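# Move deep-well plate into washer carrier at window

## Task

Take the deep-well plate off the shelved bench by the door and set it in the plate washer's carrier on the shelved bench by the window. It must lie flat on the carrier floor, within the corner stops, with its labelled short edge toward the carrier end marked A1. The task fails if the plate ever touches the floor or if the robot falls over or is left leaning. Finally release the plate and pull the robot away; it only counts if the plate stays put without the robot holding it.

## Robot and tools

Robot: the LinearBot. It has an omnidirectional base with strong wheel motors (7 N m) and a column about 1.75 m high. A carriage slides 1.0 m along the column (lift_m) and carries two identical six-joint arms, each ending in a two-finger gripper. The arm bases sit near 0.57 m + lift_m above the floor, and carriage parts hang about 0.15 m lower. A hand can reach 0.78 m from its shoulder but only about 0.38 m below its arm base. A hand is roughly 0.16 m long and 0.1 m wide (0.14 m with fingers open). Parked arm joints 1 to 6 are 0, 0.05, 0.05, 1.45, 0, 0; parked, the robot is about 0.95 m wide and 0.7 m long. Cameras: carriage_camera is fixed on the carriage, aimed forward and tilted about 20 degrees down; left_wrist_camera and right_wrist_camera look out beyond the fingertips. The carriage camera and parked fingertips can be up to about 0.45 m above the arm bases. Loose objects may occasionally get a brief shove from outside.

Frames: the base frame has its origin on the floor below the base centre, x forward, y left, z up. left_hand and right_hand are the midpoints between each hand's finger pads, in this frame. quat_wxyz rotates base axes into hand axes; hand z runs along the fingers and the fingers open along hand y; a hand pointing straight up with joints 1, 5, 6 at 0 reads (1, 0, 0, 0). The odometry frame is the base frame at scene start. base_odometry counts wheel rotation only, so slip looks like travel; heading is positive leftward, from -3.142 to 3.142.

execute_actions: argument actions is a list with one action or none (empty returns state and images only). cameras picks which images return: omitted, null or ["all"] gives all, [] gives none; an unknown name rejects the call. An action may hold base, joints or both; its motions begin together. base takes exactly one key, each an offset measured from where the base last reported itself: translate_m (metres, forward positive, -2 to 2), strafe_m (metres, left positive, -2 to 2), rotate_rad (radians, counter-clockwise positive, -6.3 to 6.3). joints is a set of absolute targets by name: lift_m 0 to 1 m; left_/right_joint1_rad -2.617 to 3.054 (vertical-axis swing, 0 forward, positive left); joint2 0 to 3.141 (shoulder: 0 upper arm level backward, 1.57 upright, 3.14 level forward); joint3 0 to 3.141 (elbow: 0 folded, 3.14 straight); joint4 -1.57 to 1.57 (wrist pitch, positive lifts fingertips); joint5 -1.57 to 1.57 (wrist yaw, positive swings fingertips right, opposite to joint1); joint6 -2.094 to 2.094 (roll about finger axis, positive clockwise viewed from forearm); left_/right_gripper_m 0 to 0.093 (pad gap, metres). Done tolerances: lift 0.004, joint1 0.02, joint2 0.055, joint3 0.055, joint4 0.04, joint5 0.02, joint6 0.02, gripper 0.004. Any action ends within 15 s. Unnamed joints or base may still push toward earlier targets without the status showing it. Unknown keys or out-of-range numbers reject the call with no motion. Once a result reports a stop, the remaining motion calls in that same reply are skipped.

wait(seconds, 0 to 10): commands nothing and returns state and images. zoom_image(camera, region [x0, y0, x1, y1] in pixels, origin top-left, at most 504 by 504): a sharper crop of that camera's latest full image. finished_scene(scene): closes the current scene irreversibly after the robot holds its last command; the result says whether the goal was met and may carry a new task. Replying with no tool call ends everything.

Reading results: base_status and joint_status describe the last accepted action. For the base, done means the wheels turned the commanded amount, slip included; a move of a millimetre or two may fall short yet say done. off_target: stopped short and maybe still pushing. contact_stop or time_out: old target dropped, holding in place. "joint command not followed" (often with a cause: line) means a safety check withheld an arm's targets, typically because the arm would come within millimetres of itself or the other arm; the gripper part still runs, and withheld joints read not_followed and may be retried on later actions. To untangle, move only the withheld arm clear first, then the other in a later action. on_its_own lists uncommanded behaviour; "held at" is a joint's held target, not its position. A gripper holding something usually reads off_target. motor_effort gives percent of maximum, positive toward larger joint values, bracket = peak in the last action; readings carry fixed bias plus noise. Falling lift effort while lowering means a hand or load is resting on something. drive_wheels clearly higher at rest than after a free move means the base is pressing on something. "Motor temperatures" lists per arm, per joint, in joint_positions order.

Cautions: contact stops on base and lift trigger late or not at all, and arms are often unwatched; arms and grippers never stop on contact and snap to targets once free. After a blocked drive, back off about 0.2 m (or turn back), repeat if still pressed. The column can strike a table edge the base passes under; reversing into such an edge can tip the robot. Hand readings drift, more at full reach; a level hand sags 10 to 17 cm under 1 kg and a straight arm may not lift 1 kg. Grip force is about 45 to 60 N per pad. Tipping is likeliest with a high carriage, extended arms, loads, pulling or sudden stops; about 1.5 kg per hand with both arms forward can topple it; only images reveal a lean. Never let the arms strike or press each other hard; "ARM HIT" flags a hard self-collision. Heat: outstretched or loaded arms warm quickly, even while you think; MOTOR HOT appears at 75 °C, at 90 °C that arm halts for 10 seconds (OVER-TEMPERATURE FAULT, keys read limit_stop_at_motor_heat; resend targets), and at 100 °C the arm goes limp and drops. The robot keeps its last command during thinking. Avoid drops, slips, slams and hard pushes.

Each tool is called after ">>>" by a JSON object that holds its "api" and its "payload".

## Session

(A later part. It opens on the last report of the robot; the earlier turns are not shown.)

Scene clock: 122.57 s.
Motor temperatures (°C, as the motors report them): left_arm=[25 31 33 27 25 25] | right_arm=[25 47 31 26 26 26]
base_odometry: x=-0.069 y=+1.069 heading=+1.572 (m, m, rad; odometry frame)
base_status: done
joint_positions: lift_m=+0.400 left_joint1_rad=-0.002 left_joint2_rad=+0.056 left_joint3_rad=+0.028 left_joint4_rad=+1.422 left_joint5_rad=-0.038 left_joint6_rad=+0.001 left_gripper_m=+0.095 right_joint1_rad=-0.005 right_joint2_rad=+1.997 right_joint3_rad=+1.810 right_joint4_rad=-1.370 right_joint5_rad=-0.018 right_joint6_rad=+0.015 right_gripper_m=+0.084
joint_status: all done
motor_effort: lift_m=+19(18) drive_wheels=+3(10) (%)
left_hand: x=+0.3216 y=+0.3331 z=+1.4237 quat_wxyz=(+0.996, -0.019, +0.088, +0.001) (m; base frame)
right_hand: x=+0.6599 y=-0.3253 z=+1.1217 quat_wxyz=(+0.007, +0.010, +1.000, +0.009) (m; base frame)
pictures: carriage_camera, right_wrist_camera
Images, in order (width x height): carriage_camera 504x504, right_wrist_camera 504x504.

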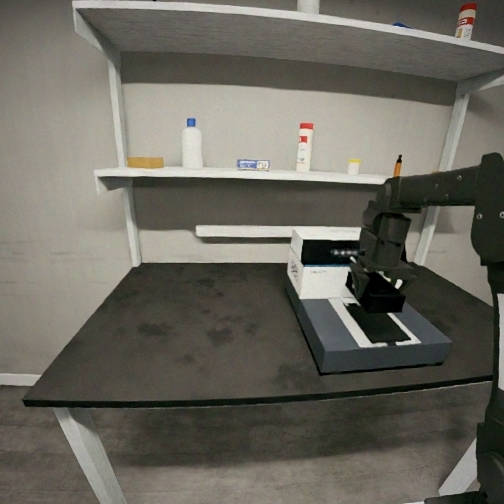

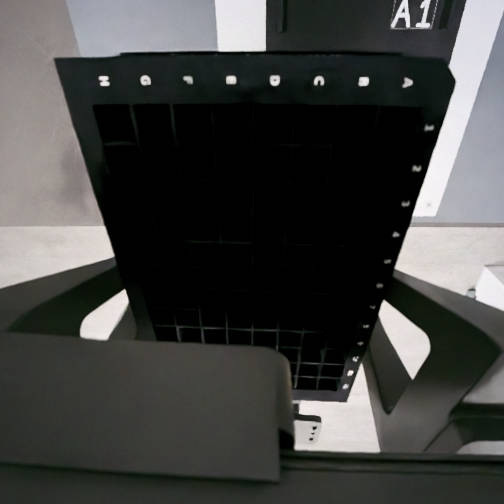

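>>> {"api": "execute_actions", "payload": {"actions": [{"base":{"strafe_m":-0.058}}], "cameras": []}}

>>> {"api": "execute_actions", "payload": {"actions": [{"base":{"translate_m":0.04},"joints":{"lift_m":0.35}}], "cameras": ["carriage_camera","right_wrist_camera"]}}

>>> {"api": "zoom_image", "payload": {"camera": "carriage_camera", "region": [280,220,460,400]}}

Scene clock: 129.43 s.
Motor temperatures (°C, as the motors report them): left_arm=[25 31 34 27 25 25] | right_arm=[25 47 31 26 26 26]
base_odometry: x=-0.011 y=+1.070 heading=+1.573 (m, m, rad; odometry frame)
base_status: done
joint_positions: lift_m=+0.400 left_joint1_rad=-0.002 left_joint2_rad=+0.056 left_joint3_rad=+0.028 left_joint4_rad=+1.422 left_joint5_rad=-0.038 left_joint6_rad=+0.001 left_gripper_m=+0.095 right_joint1_rad=-0.004 right_joint2_rad=+1.997 right_joint3_rad=+1.810 right_joint4_rad=-1.369 right_joint5_rad=-0.018 right_joint6_rad=+0.015 right_gripper_m=+0.084
joint_status: not commanded
motor_effort: lift_m=+19(19) drive_wheels=-2(7) (%)
left_hand: x=+0.3216 y=+0.3331 z=+1.4237 quat_wxyz=(+0.996, -0.019, +0.088, +0.001) (m; base frame)
right_hand: x=+0.6600 y=-0.3251 z=+1.1217 quat_wxyz=(+0.007, +0.010, +1.000, +0.009) (m; base frame)
pictures: none
No camera images: the call's "cameras" was empty. Leave "cameras" out to get every camera's image.

Scene clock: 130.60 s.
Motor temperatures (°C, as the motors report them): left_arm=[25 31 34 27 25 25] | right_arm=[25 47 31 26 26 26]
base_odometry: x=-0.011 y=+1.110 heading=+1.572 (m, m, rad; odometry frame)
base_status: done
joint_positions: lift_m=+0.350 left_joint1_rad=-0.002 left_joint2_rad=+0.056 left_joint3_rad=+0.028 left_joint4_rad=+1.423 left_joint5_rad=-0.038 left_joint6_rad=+0.001 left_gripper_m=+0.095 right_joint1_rad=-0.004 right_joint2_rad=+1.998 right_joint3_rad=+1.810 right_joint4_rad=-1.370 right_joint5_rad=-0.018 right_joint6_rad=+0.015 right_gripper_m=+0.084
joint_status: all done
motor_effort: lift_m=+18(16) drive_wheels=+4(9) (%)
left_hand: x=+0.3214 y=+0.3331 z=+1.3738 quat_wxyz=(+0.996, -0.019, +0.088, +0.001) (m; base frame)
right_hand: x=+0.6598 y=-0.3251 z=+1.0715 quat_wxyz=(+0.006, +0.010, +1.000, +0.009) (m; base frame)
pictures: carriage_camera, right_wrist_camera
Images, in order (width x height): carriage_camera 504x504, right_wrist_camera 504x504.

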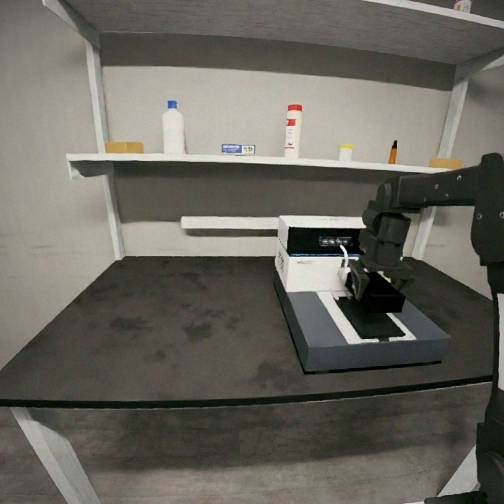

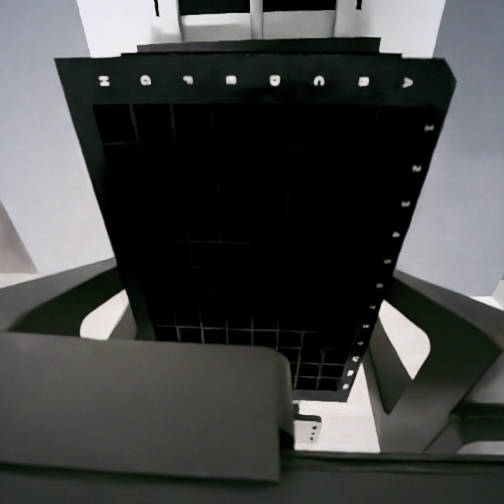

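Region (280, 220, 460, 400) of carriage_camera's 504x504 image, scaled by 2.800, with more detail than that image has.

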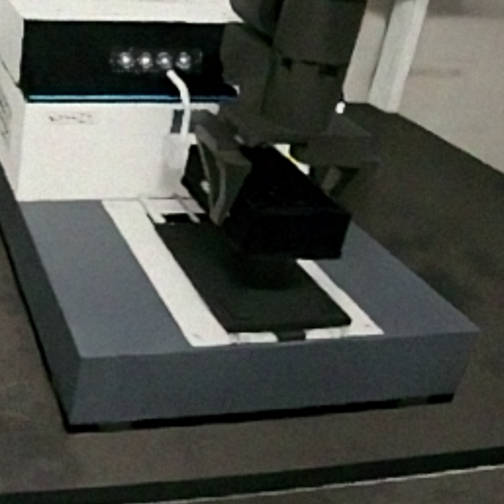

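>>> {"api": "execute_actions", "payload": {"actions": [{"base":{"translate_m":-0.018},"joints":{"lift_m":0.315}}], "cameras": ["carriage_camera","right_wrist_camera"]}}

>>> {"api": "zoom_image", "payload": {"camera": "carriage_camera", "region": [320,250,430,360]}}

Scene clock: 135.70 s.
Motor temperatures (°C, as the motors report them): left_arm=[25 31 34 27 25 25] | right_arm=[25 47 31 26 26 26]
base_odometry: x=-0.011 y=+1.092 heading=+1.572 (m, m, rad; odometry frame)
base_status: done
joint_positions: lift_m=+0.315 left_joint1_rad=-0.002 left_joint2_rad=+0.056 left_joint3_rad=+0.028 left_joint4_rad=+1.422 left_joint5_rad=-0.038 left_joint6_rad=+0.001 left_gripper_m=+0.095 right_joint1_rad=-0.004 right_joint2_rad=+2.000 right_joint3_rad=+1.810 right_joint4_rad=-1.370 right_joint5_rad=-0.018 right_joint6_rad=+0.015 right_gripper_m=+0.084
joint_status: all done
motor_effort: lift_m=+19(21) drive_wheels=+3(7) (%)
left_hand: x=+0.3216 y=+0.3331 z=+1.3387 quat_wxyz=(+0.996, -0.019, +0.088, +0.001) (m; base frame)
right_hand: x=+0.6599 y=-0.3251 z=+1.0356 quat_wxyz=(+0.005, +0.010, +1.000, +0.009) (m; base frame)
pictures: carriage_camera, right_wrist_camera
Images, in order (width x height): carriage_camera 504x504, right_wrist_camera 504x504.

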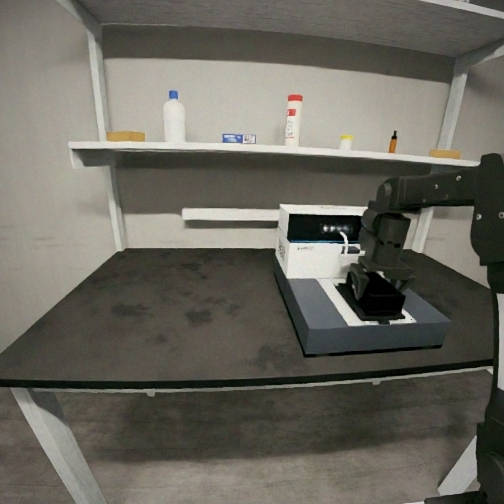

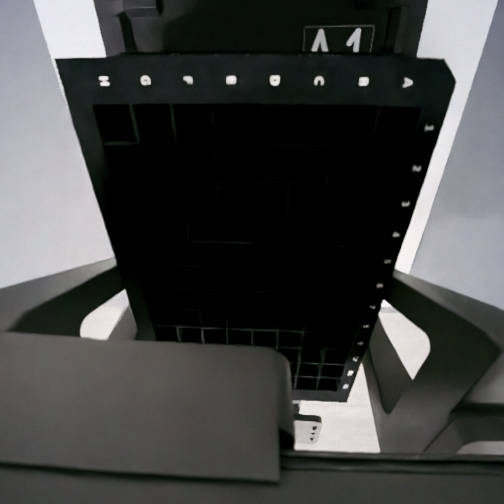

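Region (320, 250, 430, 360) of carriage_camera's 504x504 image, scaled by 4.582, with more detail than that image has.

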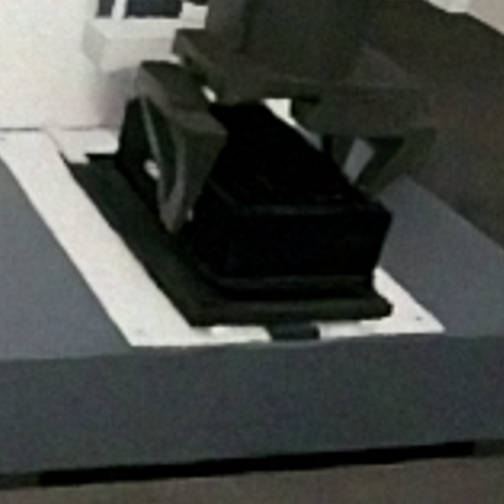

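>>> {"api": "execute_actions", "payload": {"actions": [{"base":{"translate_m":0.01}}], "cameras": ["right_wrist_camera"]}}

>>> {"api": "execute_actions", "payload": {"actions": [{"joints":{"lift_m":0.303}}], "cameras": ["carriage_camera","right_wrist_camera"]}}

>>> {"api": "zoom_image", "payload": {"camera": "right_wrist_camera", "region": [60,0,460,100]}}

>>> {"api": "zoom_image", "payload": {"camera": "carriage_camera", "region": [320,250,430,360]}}

Scene clock: 144.93 s.
Motor temperatures (°C, as the motors report them): left_arm=[25 31 34 27 25 25] | right_arm=[25 47 31 26 26 26]
base_odometry: x=-0.011 y=+1.102 heading=+1.572 (m, m, rad; odometry frame)
base_status: done
joint_positions: lift_m=+0.315 left_joint1_rad=-0.002 left_joint2_rad=+0.056 left_joint3_rad=+0.028 left_joint4_rad=+1.423 left_joint5_rad=-0.038 left_joint6_rad=+0.001 left_gripper_m=+0.095 right_joint1_rad=-0.004 right_joint2_rad=+2.000 right_joint3_rad=+1.810 right_joint4_rad=-1.370 right_joint5_rad=-0.018 right_joint6_rad=+0.015 right_gripper_m=+0.084
joint_status: not commanded
motor_effort: lift_m=+19(18) drive_wheels=+4(9) (%)
left_hand: x=+0.3215 y=+0.3331 z=+1.3387 quat_wxyz=(+0.996, -0.019, +0.088, +0.001) (m; base frame)
right_hand: x=+0.6598 y=-0.3251 z=+1.0356 quat_wxyz=(+0.005, +0.010, +1.000, +0.009) (m; base frame)
pictures: right_wrist_camera
Images, in order (width x height): right_wrist_camera 504x504.

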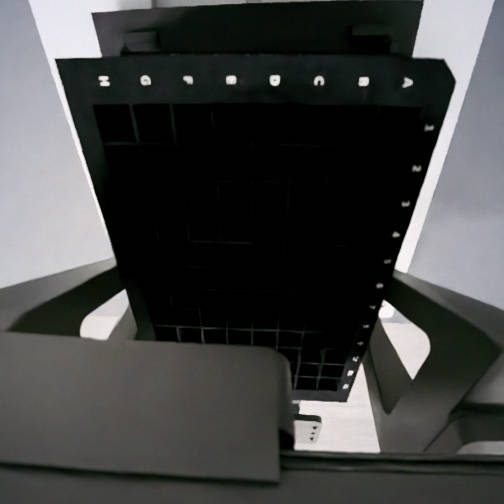

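Scene clock: 145.53 s.
Motor temperatures (°C, as the motors report them): left_arm=[25 31 34 27 25 25] | right_arm=[25 47 31 26 26 26]
base_odometry: x=-0.011 y=+1.102 heading=+1.572 (m, m, rad; odometry frame)
base_status: not commanded
joint_positions: lift_m=+0.303 left_joint1_rad=-0.002 left_joint2_rad=+0.056 left_joint3_rad=+0.028 left_joint4_rad=+1.423 left_joint5_rad=-0.038 left_joint6_rad=+0.001 left_gripper_m=+0.095 right_joint1_rad=-0.004 right_joint2_rad=+1.997 right_joint3_rad=+1.810 right_joint4_rad=-1.366 right_joint5_rad=-0.021 right_joint6_rad=+0.006 right_gripper_m=+0.084
joint_status: all done
motor_effort: lift_m=+18(17) drive_wheels=+4(5) (%)
left_hand: x=+0.3215 y=+0.3331 z=+1.3268 quat_wxyz=(+0.996, -0.019, +0.088, +0.001) (m; base frame)
right_hand: x=+0.6607 y=-0.3245 z=+1.0247 quat_wxyz=(+0.008, +0.005, +1.000, +0.010) (m; base frame)
pictures: carriage_camera, right_wrist_camera
Images, in order (width x height): carriage_camera 504x504, right_wrist_camera 504x504.

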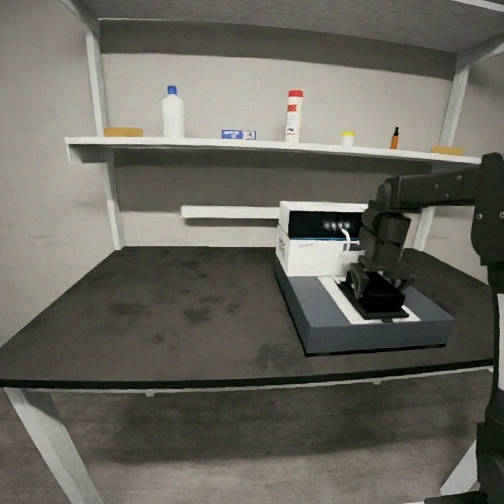

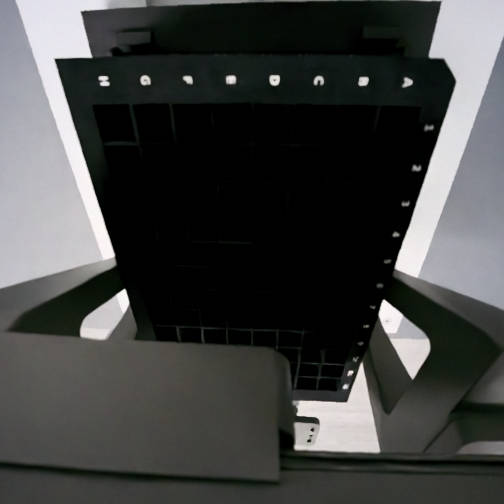

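Region (60, 0, 460, 100) of right_wrist_camera's 504x504 image, scaled by 1.260, with more detail than that image has; it fills the top 126 rows of this view, and the rest is white.

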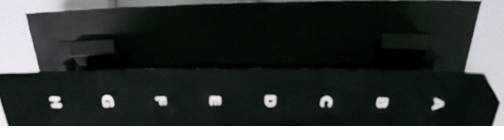

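Region (320, 250, 430, 360) of carriage_camera's 504x504 image, scaled by 4.582, with more detail than that image has.

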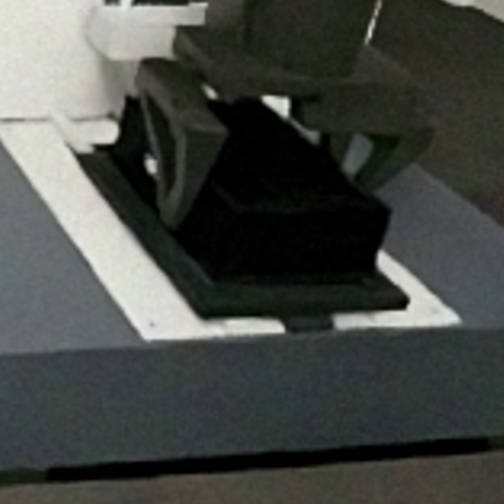

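>>> {"api": "execute_actions", "payload": {"actions": [{"base":{"translate_m":0.003},"joints":{"lift_m":0.313,"right_joint6_rad":-0.025}}], "cameras": ["right_wrist_camera"]}}

>>> {"api": "execute_actions", "payload": {"actions": [{"joints":{"lift_m":0.298}}], "cameras": ["carriage_camera","right_wrist_camera"]}}

>>> {"api": "zoom_image", "payload": {"camera": "carriage_camera", "region": [320,250,430,360]}}

Scene clock: 151.50 s.
Motor temperatures (°C, as the motors report them): left_arm=[25 31 34 27 25 25] | right_arm=[25 47 31 26 26 26]
base_odometry: x=-0.011 y=+1.105 heading=+1.571 (m, m, rad; odometry frame)
base_status: done
joint_positions: lift_m=+0.313 left_joint1_rad=-0.002 left_joint2_rad=+0.056 left_joint3_rad=+0.029 left_joint4_rad=+1.422 left_joint5_rad=-0.038 left_joint6_rad=+0.001 left_gripper_m=+0.095 right_joint1_rad=-0.004 right_joint2_rad=+1.996 right_joint3_rad=+1.810 right_joint4_rad=-1.366 right_joint5_rad=-0.021 right_joint6_rad=-0.022 right_gripper_m=+0.084
joint_status: all done
motor_effort: lift_m=+19(26) drive_wheels=+4(9) (%)
left_hand: x=+0.3216 y=+0.3331 z=+1.3368 quat_wxyz=(+0.996, -0.019, +0.088, +0.001) (m; base frame)
right_hand: x=+0.6607 y=-0.3245 z=+1.0350 quat_wxyz=(+0.009, -0.009, +1.000, +0.010) (m; base frame)
pictures: right_wrist_camera
Images, in order (width x height): right_wrist_camera 504x504.

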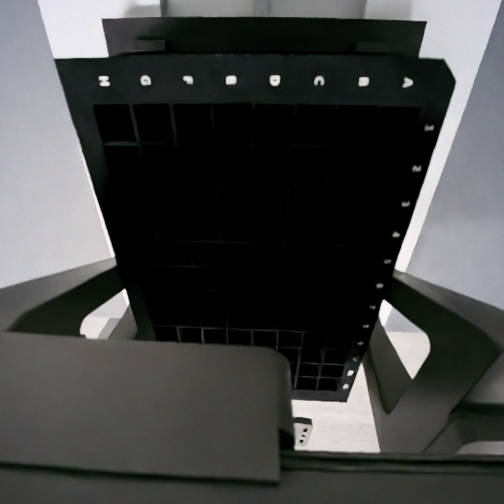

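Scene clock: 152.10 s.
Motor temperatures (°C, as the motors report them): left_arm=[25 31 34 27 25 25] | right_arm=[25 47 31 26 26 26]
base_odometry: x=-0.011 y=+1.105 heading=+1.571 (m, m, rad; odometry frame)
base_status: not commanded
joint_positions: lift_m=+0.298 left_joint1_rad=-0.002 left_joint2_rad=+0.056 left_joint3_rad=+0.029 left_joint4_rad=+1.422 left_joint5_rad=-0.038 left_joint6_rad=+0.001 left_gripper_m=+0.095 right_joint1_rad=-0.003 right_joint2_rad=+1.986 right_joint3_rad=+1.810 right_joint4_rad=-1.373 right_joint5_rad=-0.020 right_joint6_rad=-0.019 right_gripper_m=+0.084
joint_status: all done
motor_effort: lift_m=+18(24) drive_wheels=+4(5) (%)
left_hand: x=+0.3216 y=+0.3331 z=+1.3219 quat_wxyz=(+0.996, -0.019, +0.088, +0.001) (m; base frame)
right_hand: x=+0.6592 y=-0.3242 z=+1.0239 quat_wxyz=(+0.011, -0.008, +1.000, +0.010) (m; base frame)
pictures: carriage_camera, right_wrist_camera
Images, in order (width x height): carriage_camera 504x504, right_wrist_camera 504x504.

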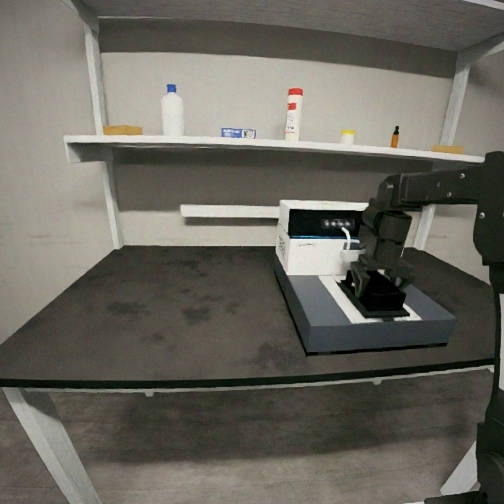

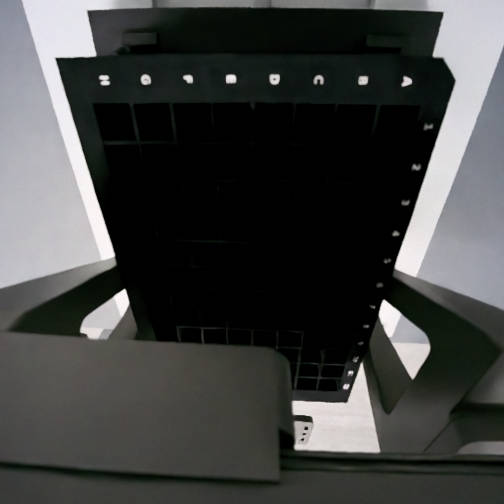

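Region (320, 250, 430, 360) of carriage_camera's 504x504 image, scaled by 4.582, with more detail than that image has.

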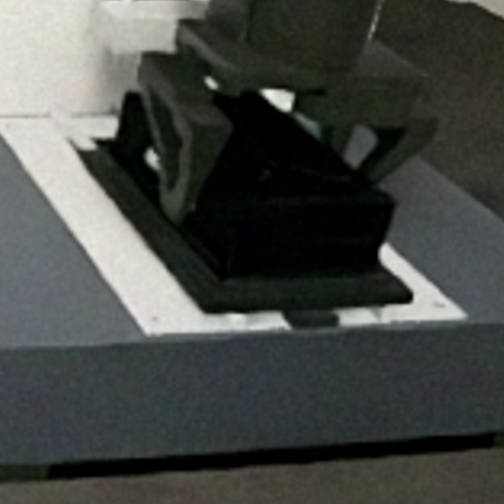

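>>> {"api": "execute_actions", "payload": {"actions": [{"joints":{"lift_m":0.31}}], "cameras": []}}

>>> {"api": "execute_actions", "payload": {"actions": [{"base":{"strafe_m":-0.0025}}], "cameras": ["right_wrist_camera"]}}

>>> {"api": "execute_actions", "payload": {"actions": [{"joints":{"lift_m":0.295}}], "cameras": ["right_wrist_camera"]}}

>>> {"api": "zoom_image", "payload": {"camera": "right_wrist_camera", "region": [60,0,460,100]}}

Scene clock: 157.70 s.
Motor temperatures (°C, as the motors report them): left_arm=[25 31 34 27 25 25] | right_arm=[25 47 31 26 26 26]
base_odometry: x=-0.011 y=+1.105 heading=+1.571 (m, m, rad; odometry frame)
base_status: not commanded
joint_positions: lift_m=+0.310 left_joint1_rad=-0.002 left_joint2_rad=+0.056 left_joint3_rad=+0.029 left_joint4_rad=+1.422 left_joint5_rad=-0.038 left_joint6_rad=+0.001 left_gripper_m=+0.095 right_joint1_rad=-0.003 right_joint2_rad=+1.991 right_joint3_rad=+1.810 right_joint4_rad=-1.372 right_joint5_rad=-0.021 right_joint6_rad=-0.019 right_gripper_m=+0.084
joint_status: all done
motor_effort: lift_m=+19(23) drive_wheels=+4(6) (%)
left_hand: x=+0.3216 y=+0.3331 z=+1.3338 quat_wxyz=(+0.996, -0.019, +0.088, +0.001) (m; base frame)
right_hand: x=+0.6595 y=-0.3241 z=+1.0338 quat_wxyz=(+0.009, -0.008, +1.000, +0.010) (m; base frame)
pictures: none
No camera images: the call's "cameras" was empty. Leave "cameras" out to get every camera's image.

Scene clock: 158.33 s.
Motor temperatures (°C, as the motors report them): left_arm=[25 31 34 27 25 25] | right_arm=[25 47 31 26 26 26]
base_odometry: x=-0.009 y=+1.105 heading=+1.571 (m, m, rad; odometry frame)
base_status: done
joint_positions: lift_m=+0.310 left_joint1_rad=-0.002 left_joint2_rad=+0.056 left_joint3_rad=+0.029 left_joint4_rad=+1.422 left_joint5_rad=-0.038 left_joint6_rad=+0.001 left_gripper_m=+0.095 right_joint1_rad=-0.004 right_joint2_rad=+1.991 right_joint3_rad=+1.810 right_joint4_rad=-1.372 right_joint5_rad=-0.020 right_joint6_rad=-0.020 right_gripper_m=+0.084
joint_status: not commanded
motor_effort: lift_m=+19(19) drive_wheels=+3(4) (%)
left_hand: x=+0.3216 y=+0.3331 z=+1.3338 quat_wxyz=(+0.996, -0.019, +0.088, +0.001) (m; base frame)
right_hand: x=+0.6595 y=-0.3245 z=+1.0338 quat_wxyz=(+0.009, -0.008, +1.000, +0.010) (m; base frame)
pictures: right_wrist_camera
Images, in order (width x height): right_wrist_camera 504x504.

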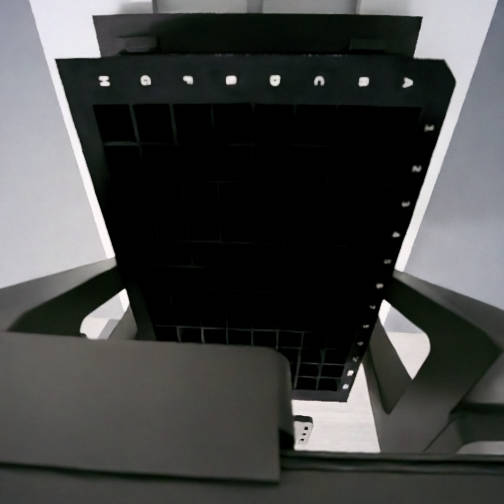

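Scene clock: 158.87 s.
Motor temperatures (°C, as the motors report them): left_arm=[25 31 34 27 25 25] | right_arm=[25 47 31 26 26 26]
base_odometry: x=-0.009 y=+1.105 heading=+1.572 (m, m, rad; odometry frame)
base_status: not commanded
joint_positions: lift_m=+0.295 left_joint1_rad=-0.002 left_joint2_rad=+0.056 left_joint3_rad=+0.029 left_joint4_rad=+1.422 left_joint5_rad=-0.038 left_joint6_rad=+0.001 left_gripper_m=+0.095 right_joint1_rad=+0.000 right_joint2_rad=+1.980 right_joint3_rad=+1.813 right_joint4_rad=-1.377 right_joint5_rad=-0.025 right_joint6_rad=-0.017 right_gripper_m=+0.084
joint_status: all done
motor_effort: lift_m=+18(15) drive_wheels=+3(4) (%)
left_hand: x=+0.3216 y=+0.3331 z=+1.3190 quat_wxyz=(+0.996, -0.019, +0.088, +0.001) (m; base frame)
right_hand: x=+0.6588 y=-0.3224 z=+1.0238 quat_wxyz=(+0.014, -0.008, +1.000, +0.012) (m; base frame)
pictures: right_wrist_camera
Images, in order (width x height): right_wrist_camera 504x504.

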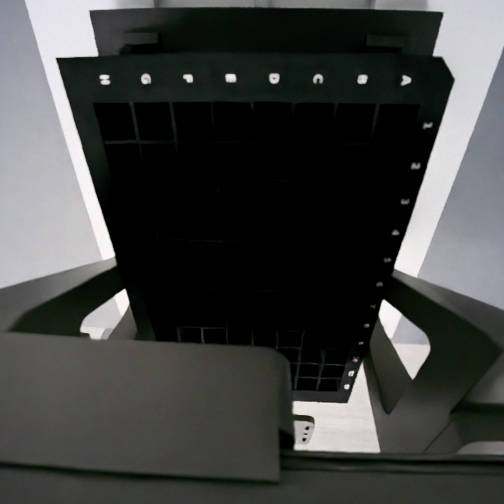

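Region (60, 0, 460, 100) of right_wrist_camera's 504x504 image, scaled by 1.260, with more detail than that image has; it fills the top 126 rows of this view, and the rest is white.

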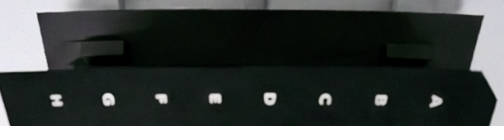

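The stops guided the plate back to the same spot, which suggests it is seated. Releasing to check.

>>> {"api": "execute_actions", "payload": {"actions": [{"joints":{"lift_m":0.3,"right_gripper_m":0.093}}], "cameras": []}}

>>> {"api": "execute_actions", "payload": {"actions": [{"joints":{"lift_m":0.42}}], "cameras": ["right_wrist_camera"]}}

>>> {"api": "execute_actions", "payload": {"actions": [{"base":{"translate_m":-0.2},"joints":{"right_joint2_rad":0.05,"right_joint3_rad":0.05,"right_joint4_rad":1.45}}], "cameras": ["carriage_camera"]}}

>>> {"api": "zoom_image", "payload": {"camera": "carriage_camera", "region": [300,250,400,350]}}

Scene clock: 166.33 s.
Motor temperatures (°C, as the motors report them): left_arm=[25 31 34 27 25 25] | right_arm=[25 46 31 26 26 26]
base_odometry: x=-0.009 y=+1.105 heading=+1.571 (m, m, rad; odometry frame)
base_status: not commanded
joint_positions: lift_m=+0.300 left_joint1_rad=-0.002 left_joint2_rad=+0.056 left_joint3_rad=+0.029 left_joint4_rad=+1.422 left_joint5_rad=-0.038 left_joint6_rad=+0.001 left_gripper_m=+0.095 right_joint1_rad=+0.000 right_joint2_rad=+1.983 right_joint3_rad=+1.813 right_joint4_rad=-1.375 right_joint5_rad=-0.025 right_joint6_rad=-0.019 right_gripper_m=+0.093
joint_status: all done
motor_effort: lift_m=+20(24) drive_wheels=+3(3) (%)
left_hand: x=+0.3216 y=+0.3331 z=+1.3237 quat_wxyz=(+0.996, -0.019, +0.088, +0.001) (m; base frame)
right_hand: x=+0.6593 y=-0.3224 z=+1.0273 quat_wxyz=(+0.013, -0.010, +1.000, +0.012) (m; base frame)
pictures: none
No camera images: the call's "cameras" was empty. Leave "cameras" out to get every camera's image.

Scene clock: 167.33 s.
Motor temperatures (°C, as the motors report them): left_arm=[25 31 34 27 25 25] | right_arm=[25 46 31 26 26 26]
base_odometry: x=-0.009 y=+1.105 heading=+1.571 (m, m, rad; odometry frame)
base_status: not commanded
joint_positions: lift_m=+0.420 left_joint1_rad=-0.002 left_joint2_rad=+0.056 left_joint3_rad=+0.029 left_joint4_rad=+1.422 left_joint5_rad=-0.038 left_joint6_rad=+0.001 left_gripper_m=+0.095 right_joint1_rad=+0.000 right_joint2_rad=+1.991 right_joint3_rad=+1.813 right_joint4_rad=-1.372 right_joint5_rad=-0.024 right_joint6_rad=-0.019 right_gripper_m=+0.093
joint_status: all done
motor_effort: lift_m=+19(28) drive_wheels=+3(3) (%)
left_hand: x=+0.3216 y=+0.3331 z=+1.4438 quat_wxyz=(+0.996, -0.019, +0.088, +0.001) (m; base frame)
right_hand: x=+0.6601 y=-0.3225 z=+1.1447 quat_wxyz=(+0.011, -0.010, +1.000, +0.012) (m; base frame)
pictures: right_wrist_camera
Images, in order (width x height): right_wrist_camera 504x504.

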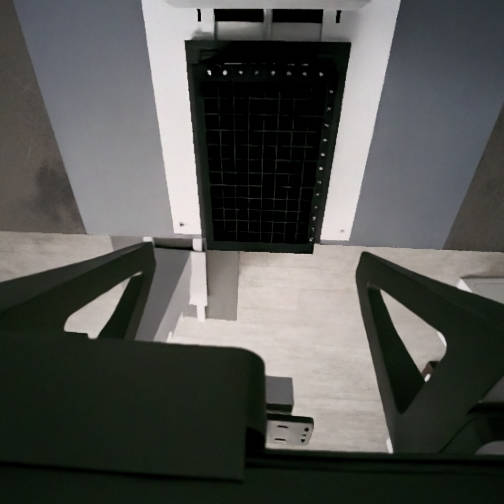

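Scene clock: 169.57 s.
Motor temperatures (°C, as the motors report them): left_arm=[25 31 34 27 25 25] | right_arm=[25 45 31 26 26 26]
base_odometry: x=-0.008 y=+0.905 heading=+1.571 (m, m, rad; odometry frame)
base_status: done
joint_positions: lift_m=+0.420 left_joint1_rad=-0.002 left_joint2_rad=+0.056 left_joint3_rad=+0.029 left_joint4_rad=+1.421 left_joint5_rad=-0.038 left_joint6_rad=+0.001 left_gripper_m=+0.095 right_joint1_rad=+0.000 right_joint2_rad=+0.060 right_joint3_rad=+0.068 right_joint4_rad=+1.448 right_joint5_rad=-0.024 right_joint6_rad=-0.019 right_gripper_m=+0.093
joint_status: all done
motor_effort: lift_m=+19(19) drive_wheels=-1(8) (%)
left_hand: x=+0.3217 y=+0.3331 z=+1.4438 quat_wxyz=(+0.996, -0.019, +0.088, +0.001) (m; base frame)
right_hand: x=+0.3047 y=-0.3224 z=+1.4558 quat_wxyz=(+0.998, -0.013, +0.057, -0.009) (m; base frame)
pictures: carriage_camera
Images, in order (width x height): carriage_camera 504x504.

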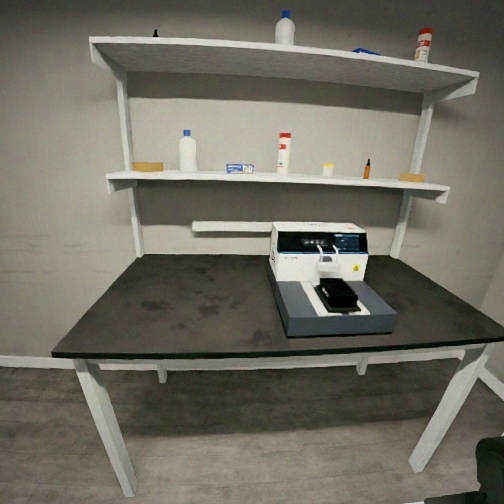

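Region (300, 250, 400, 350) of carriage_camera's 504x504 image, scaled by 5.040, with more detail than that image has.

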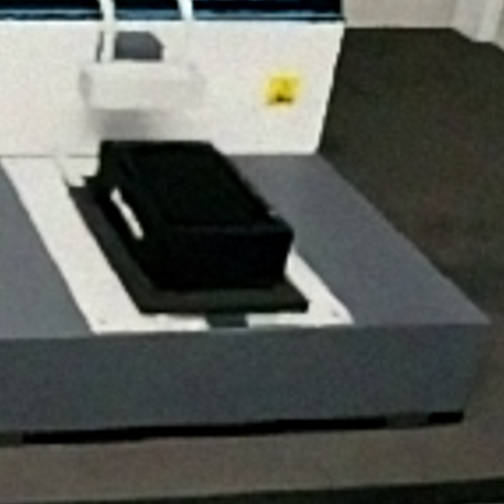

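>>> {"api": "finished_scene", "payload": {"scene": 1}}

The scene is finished: the task was done.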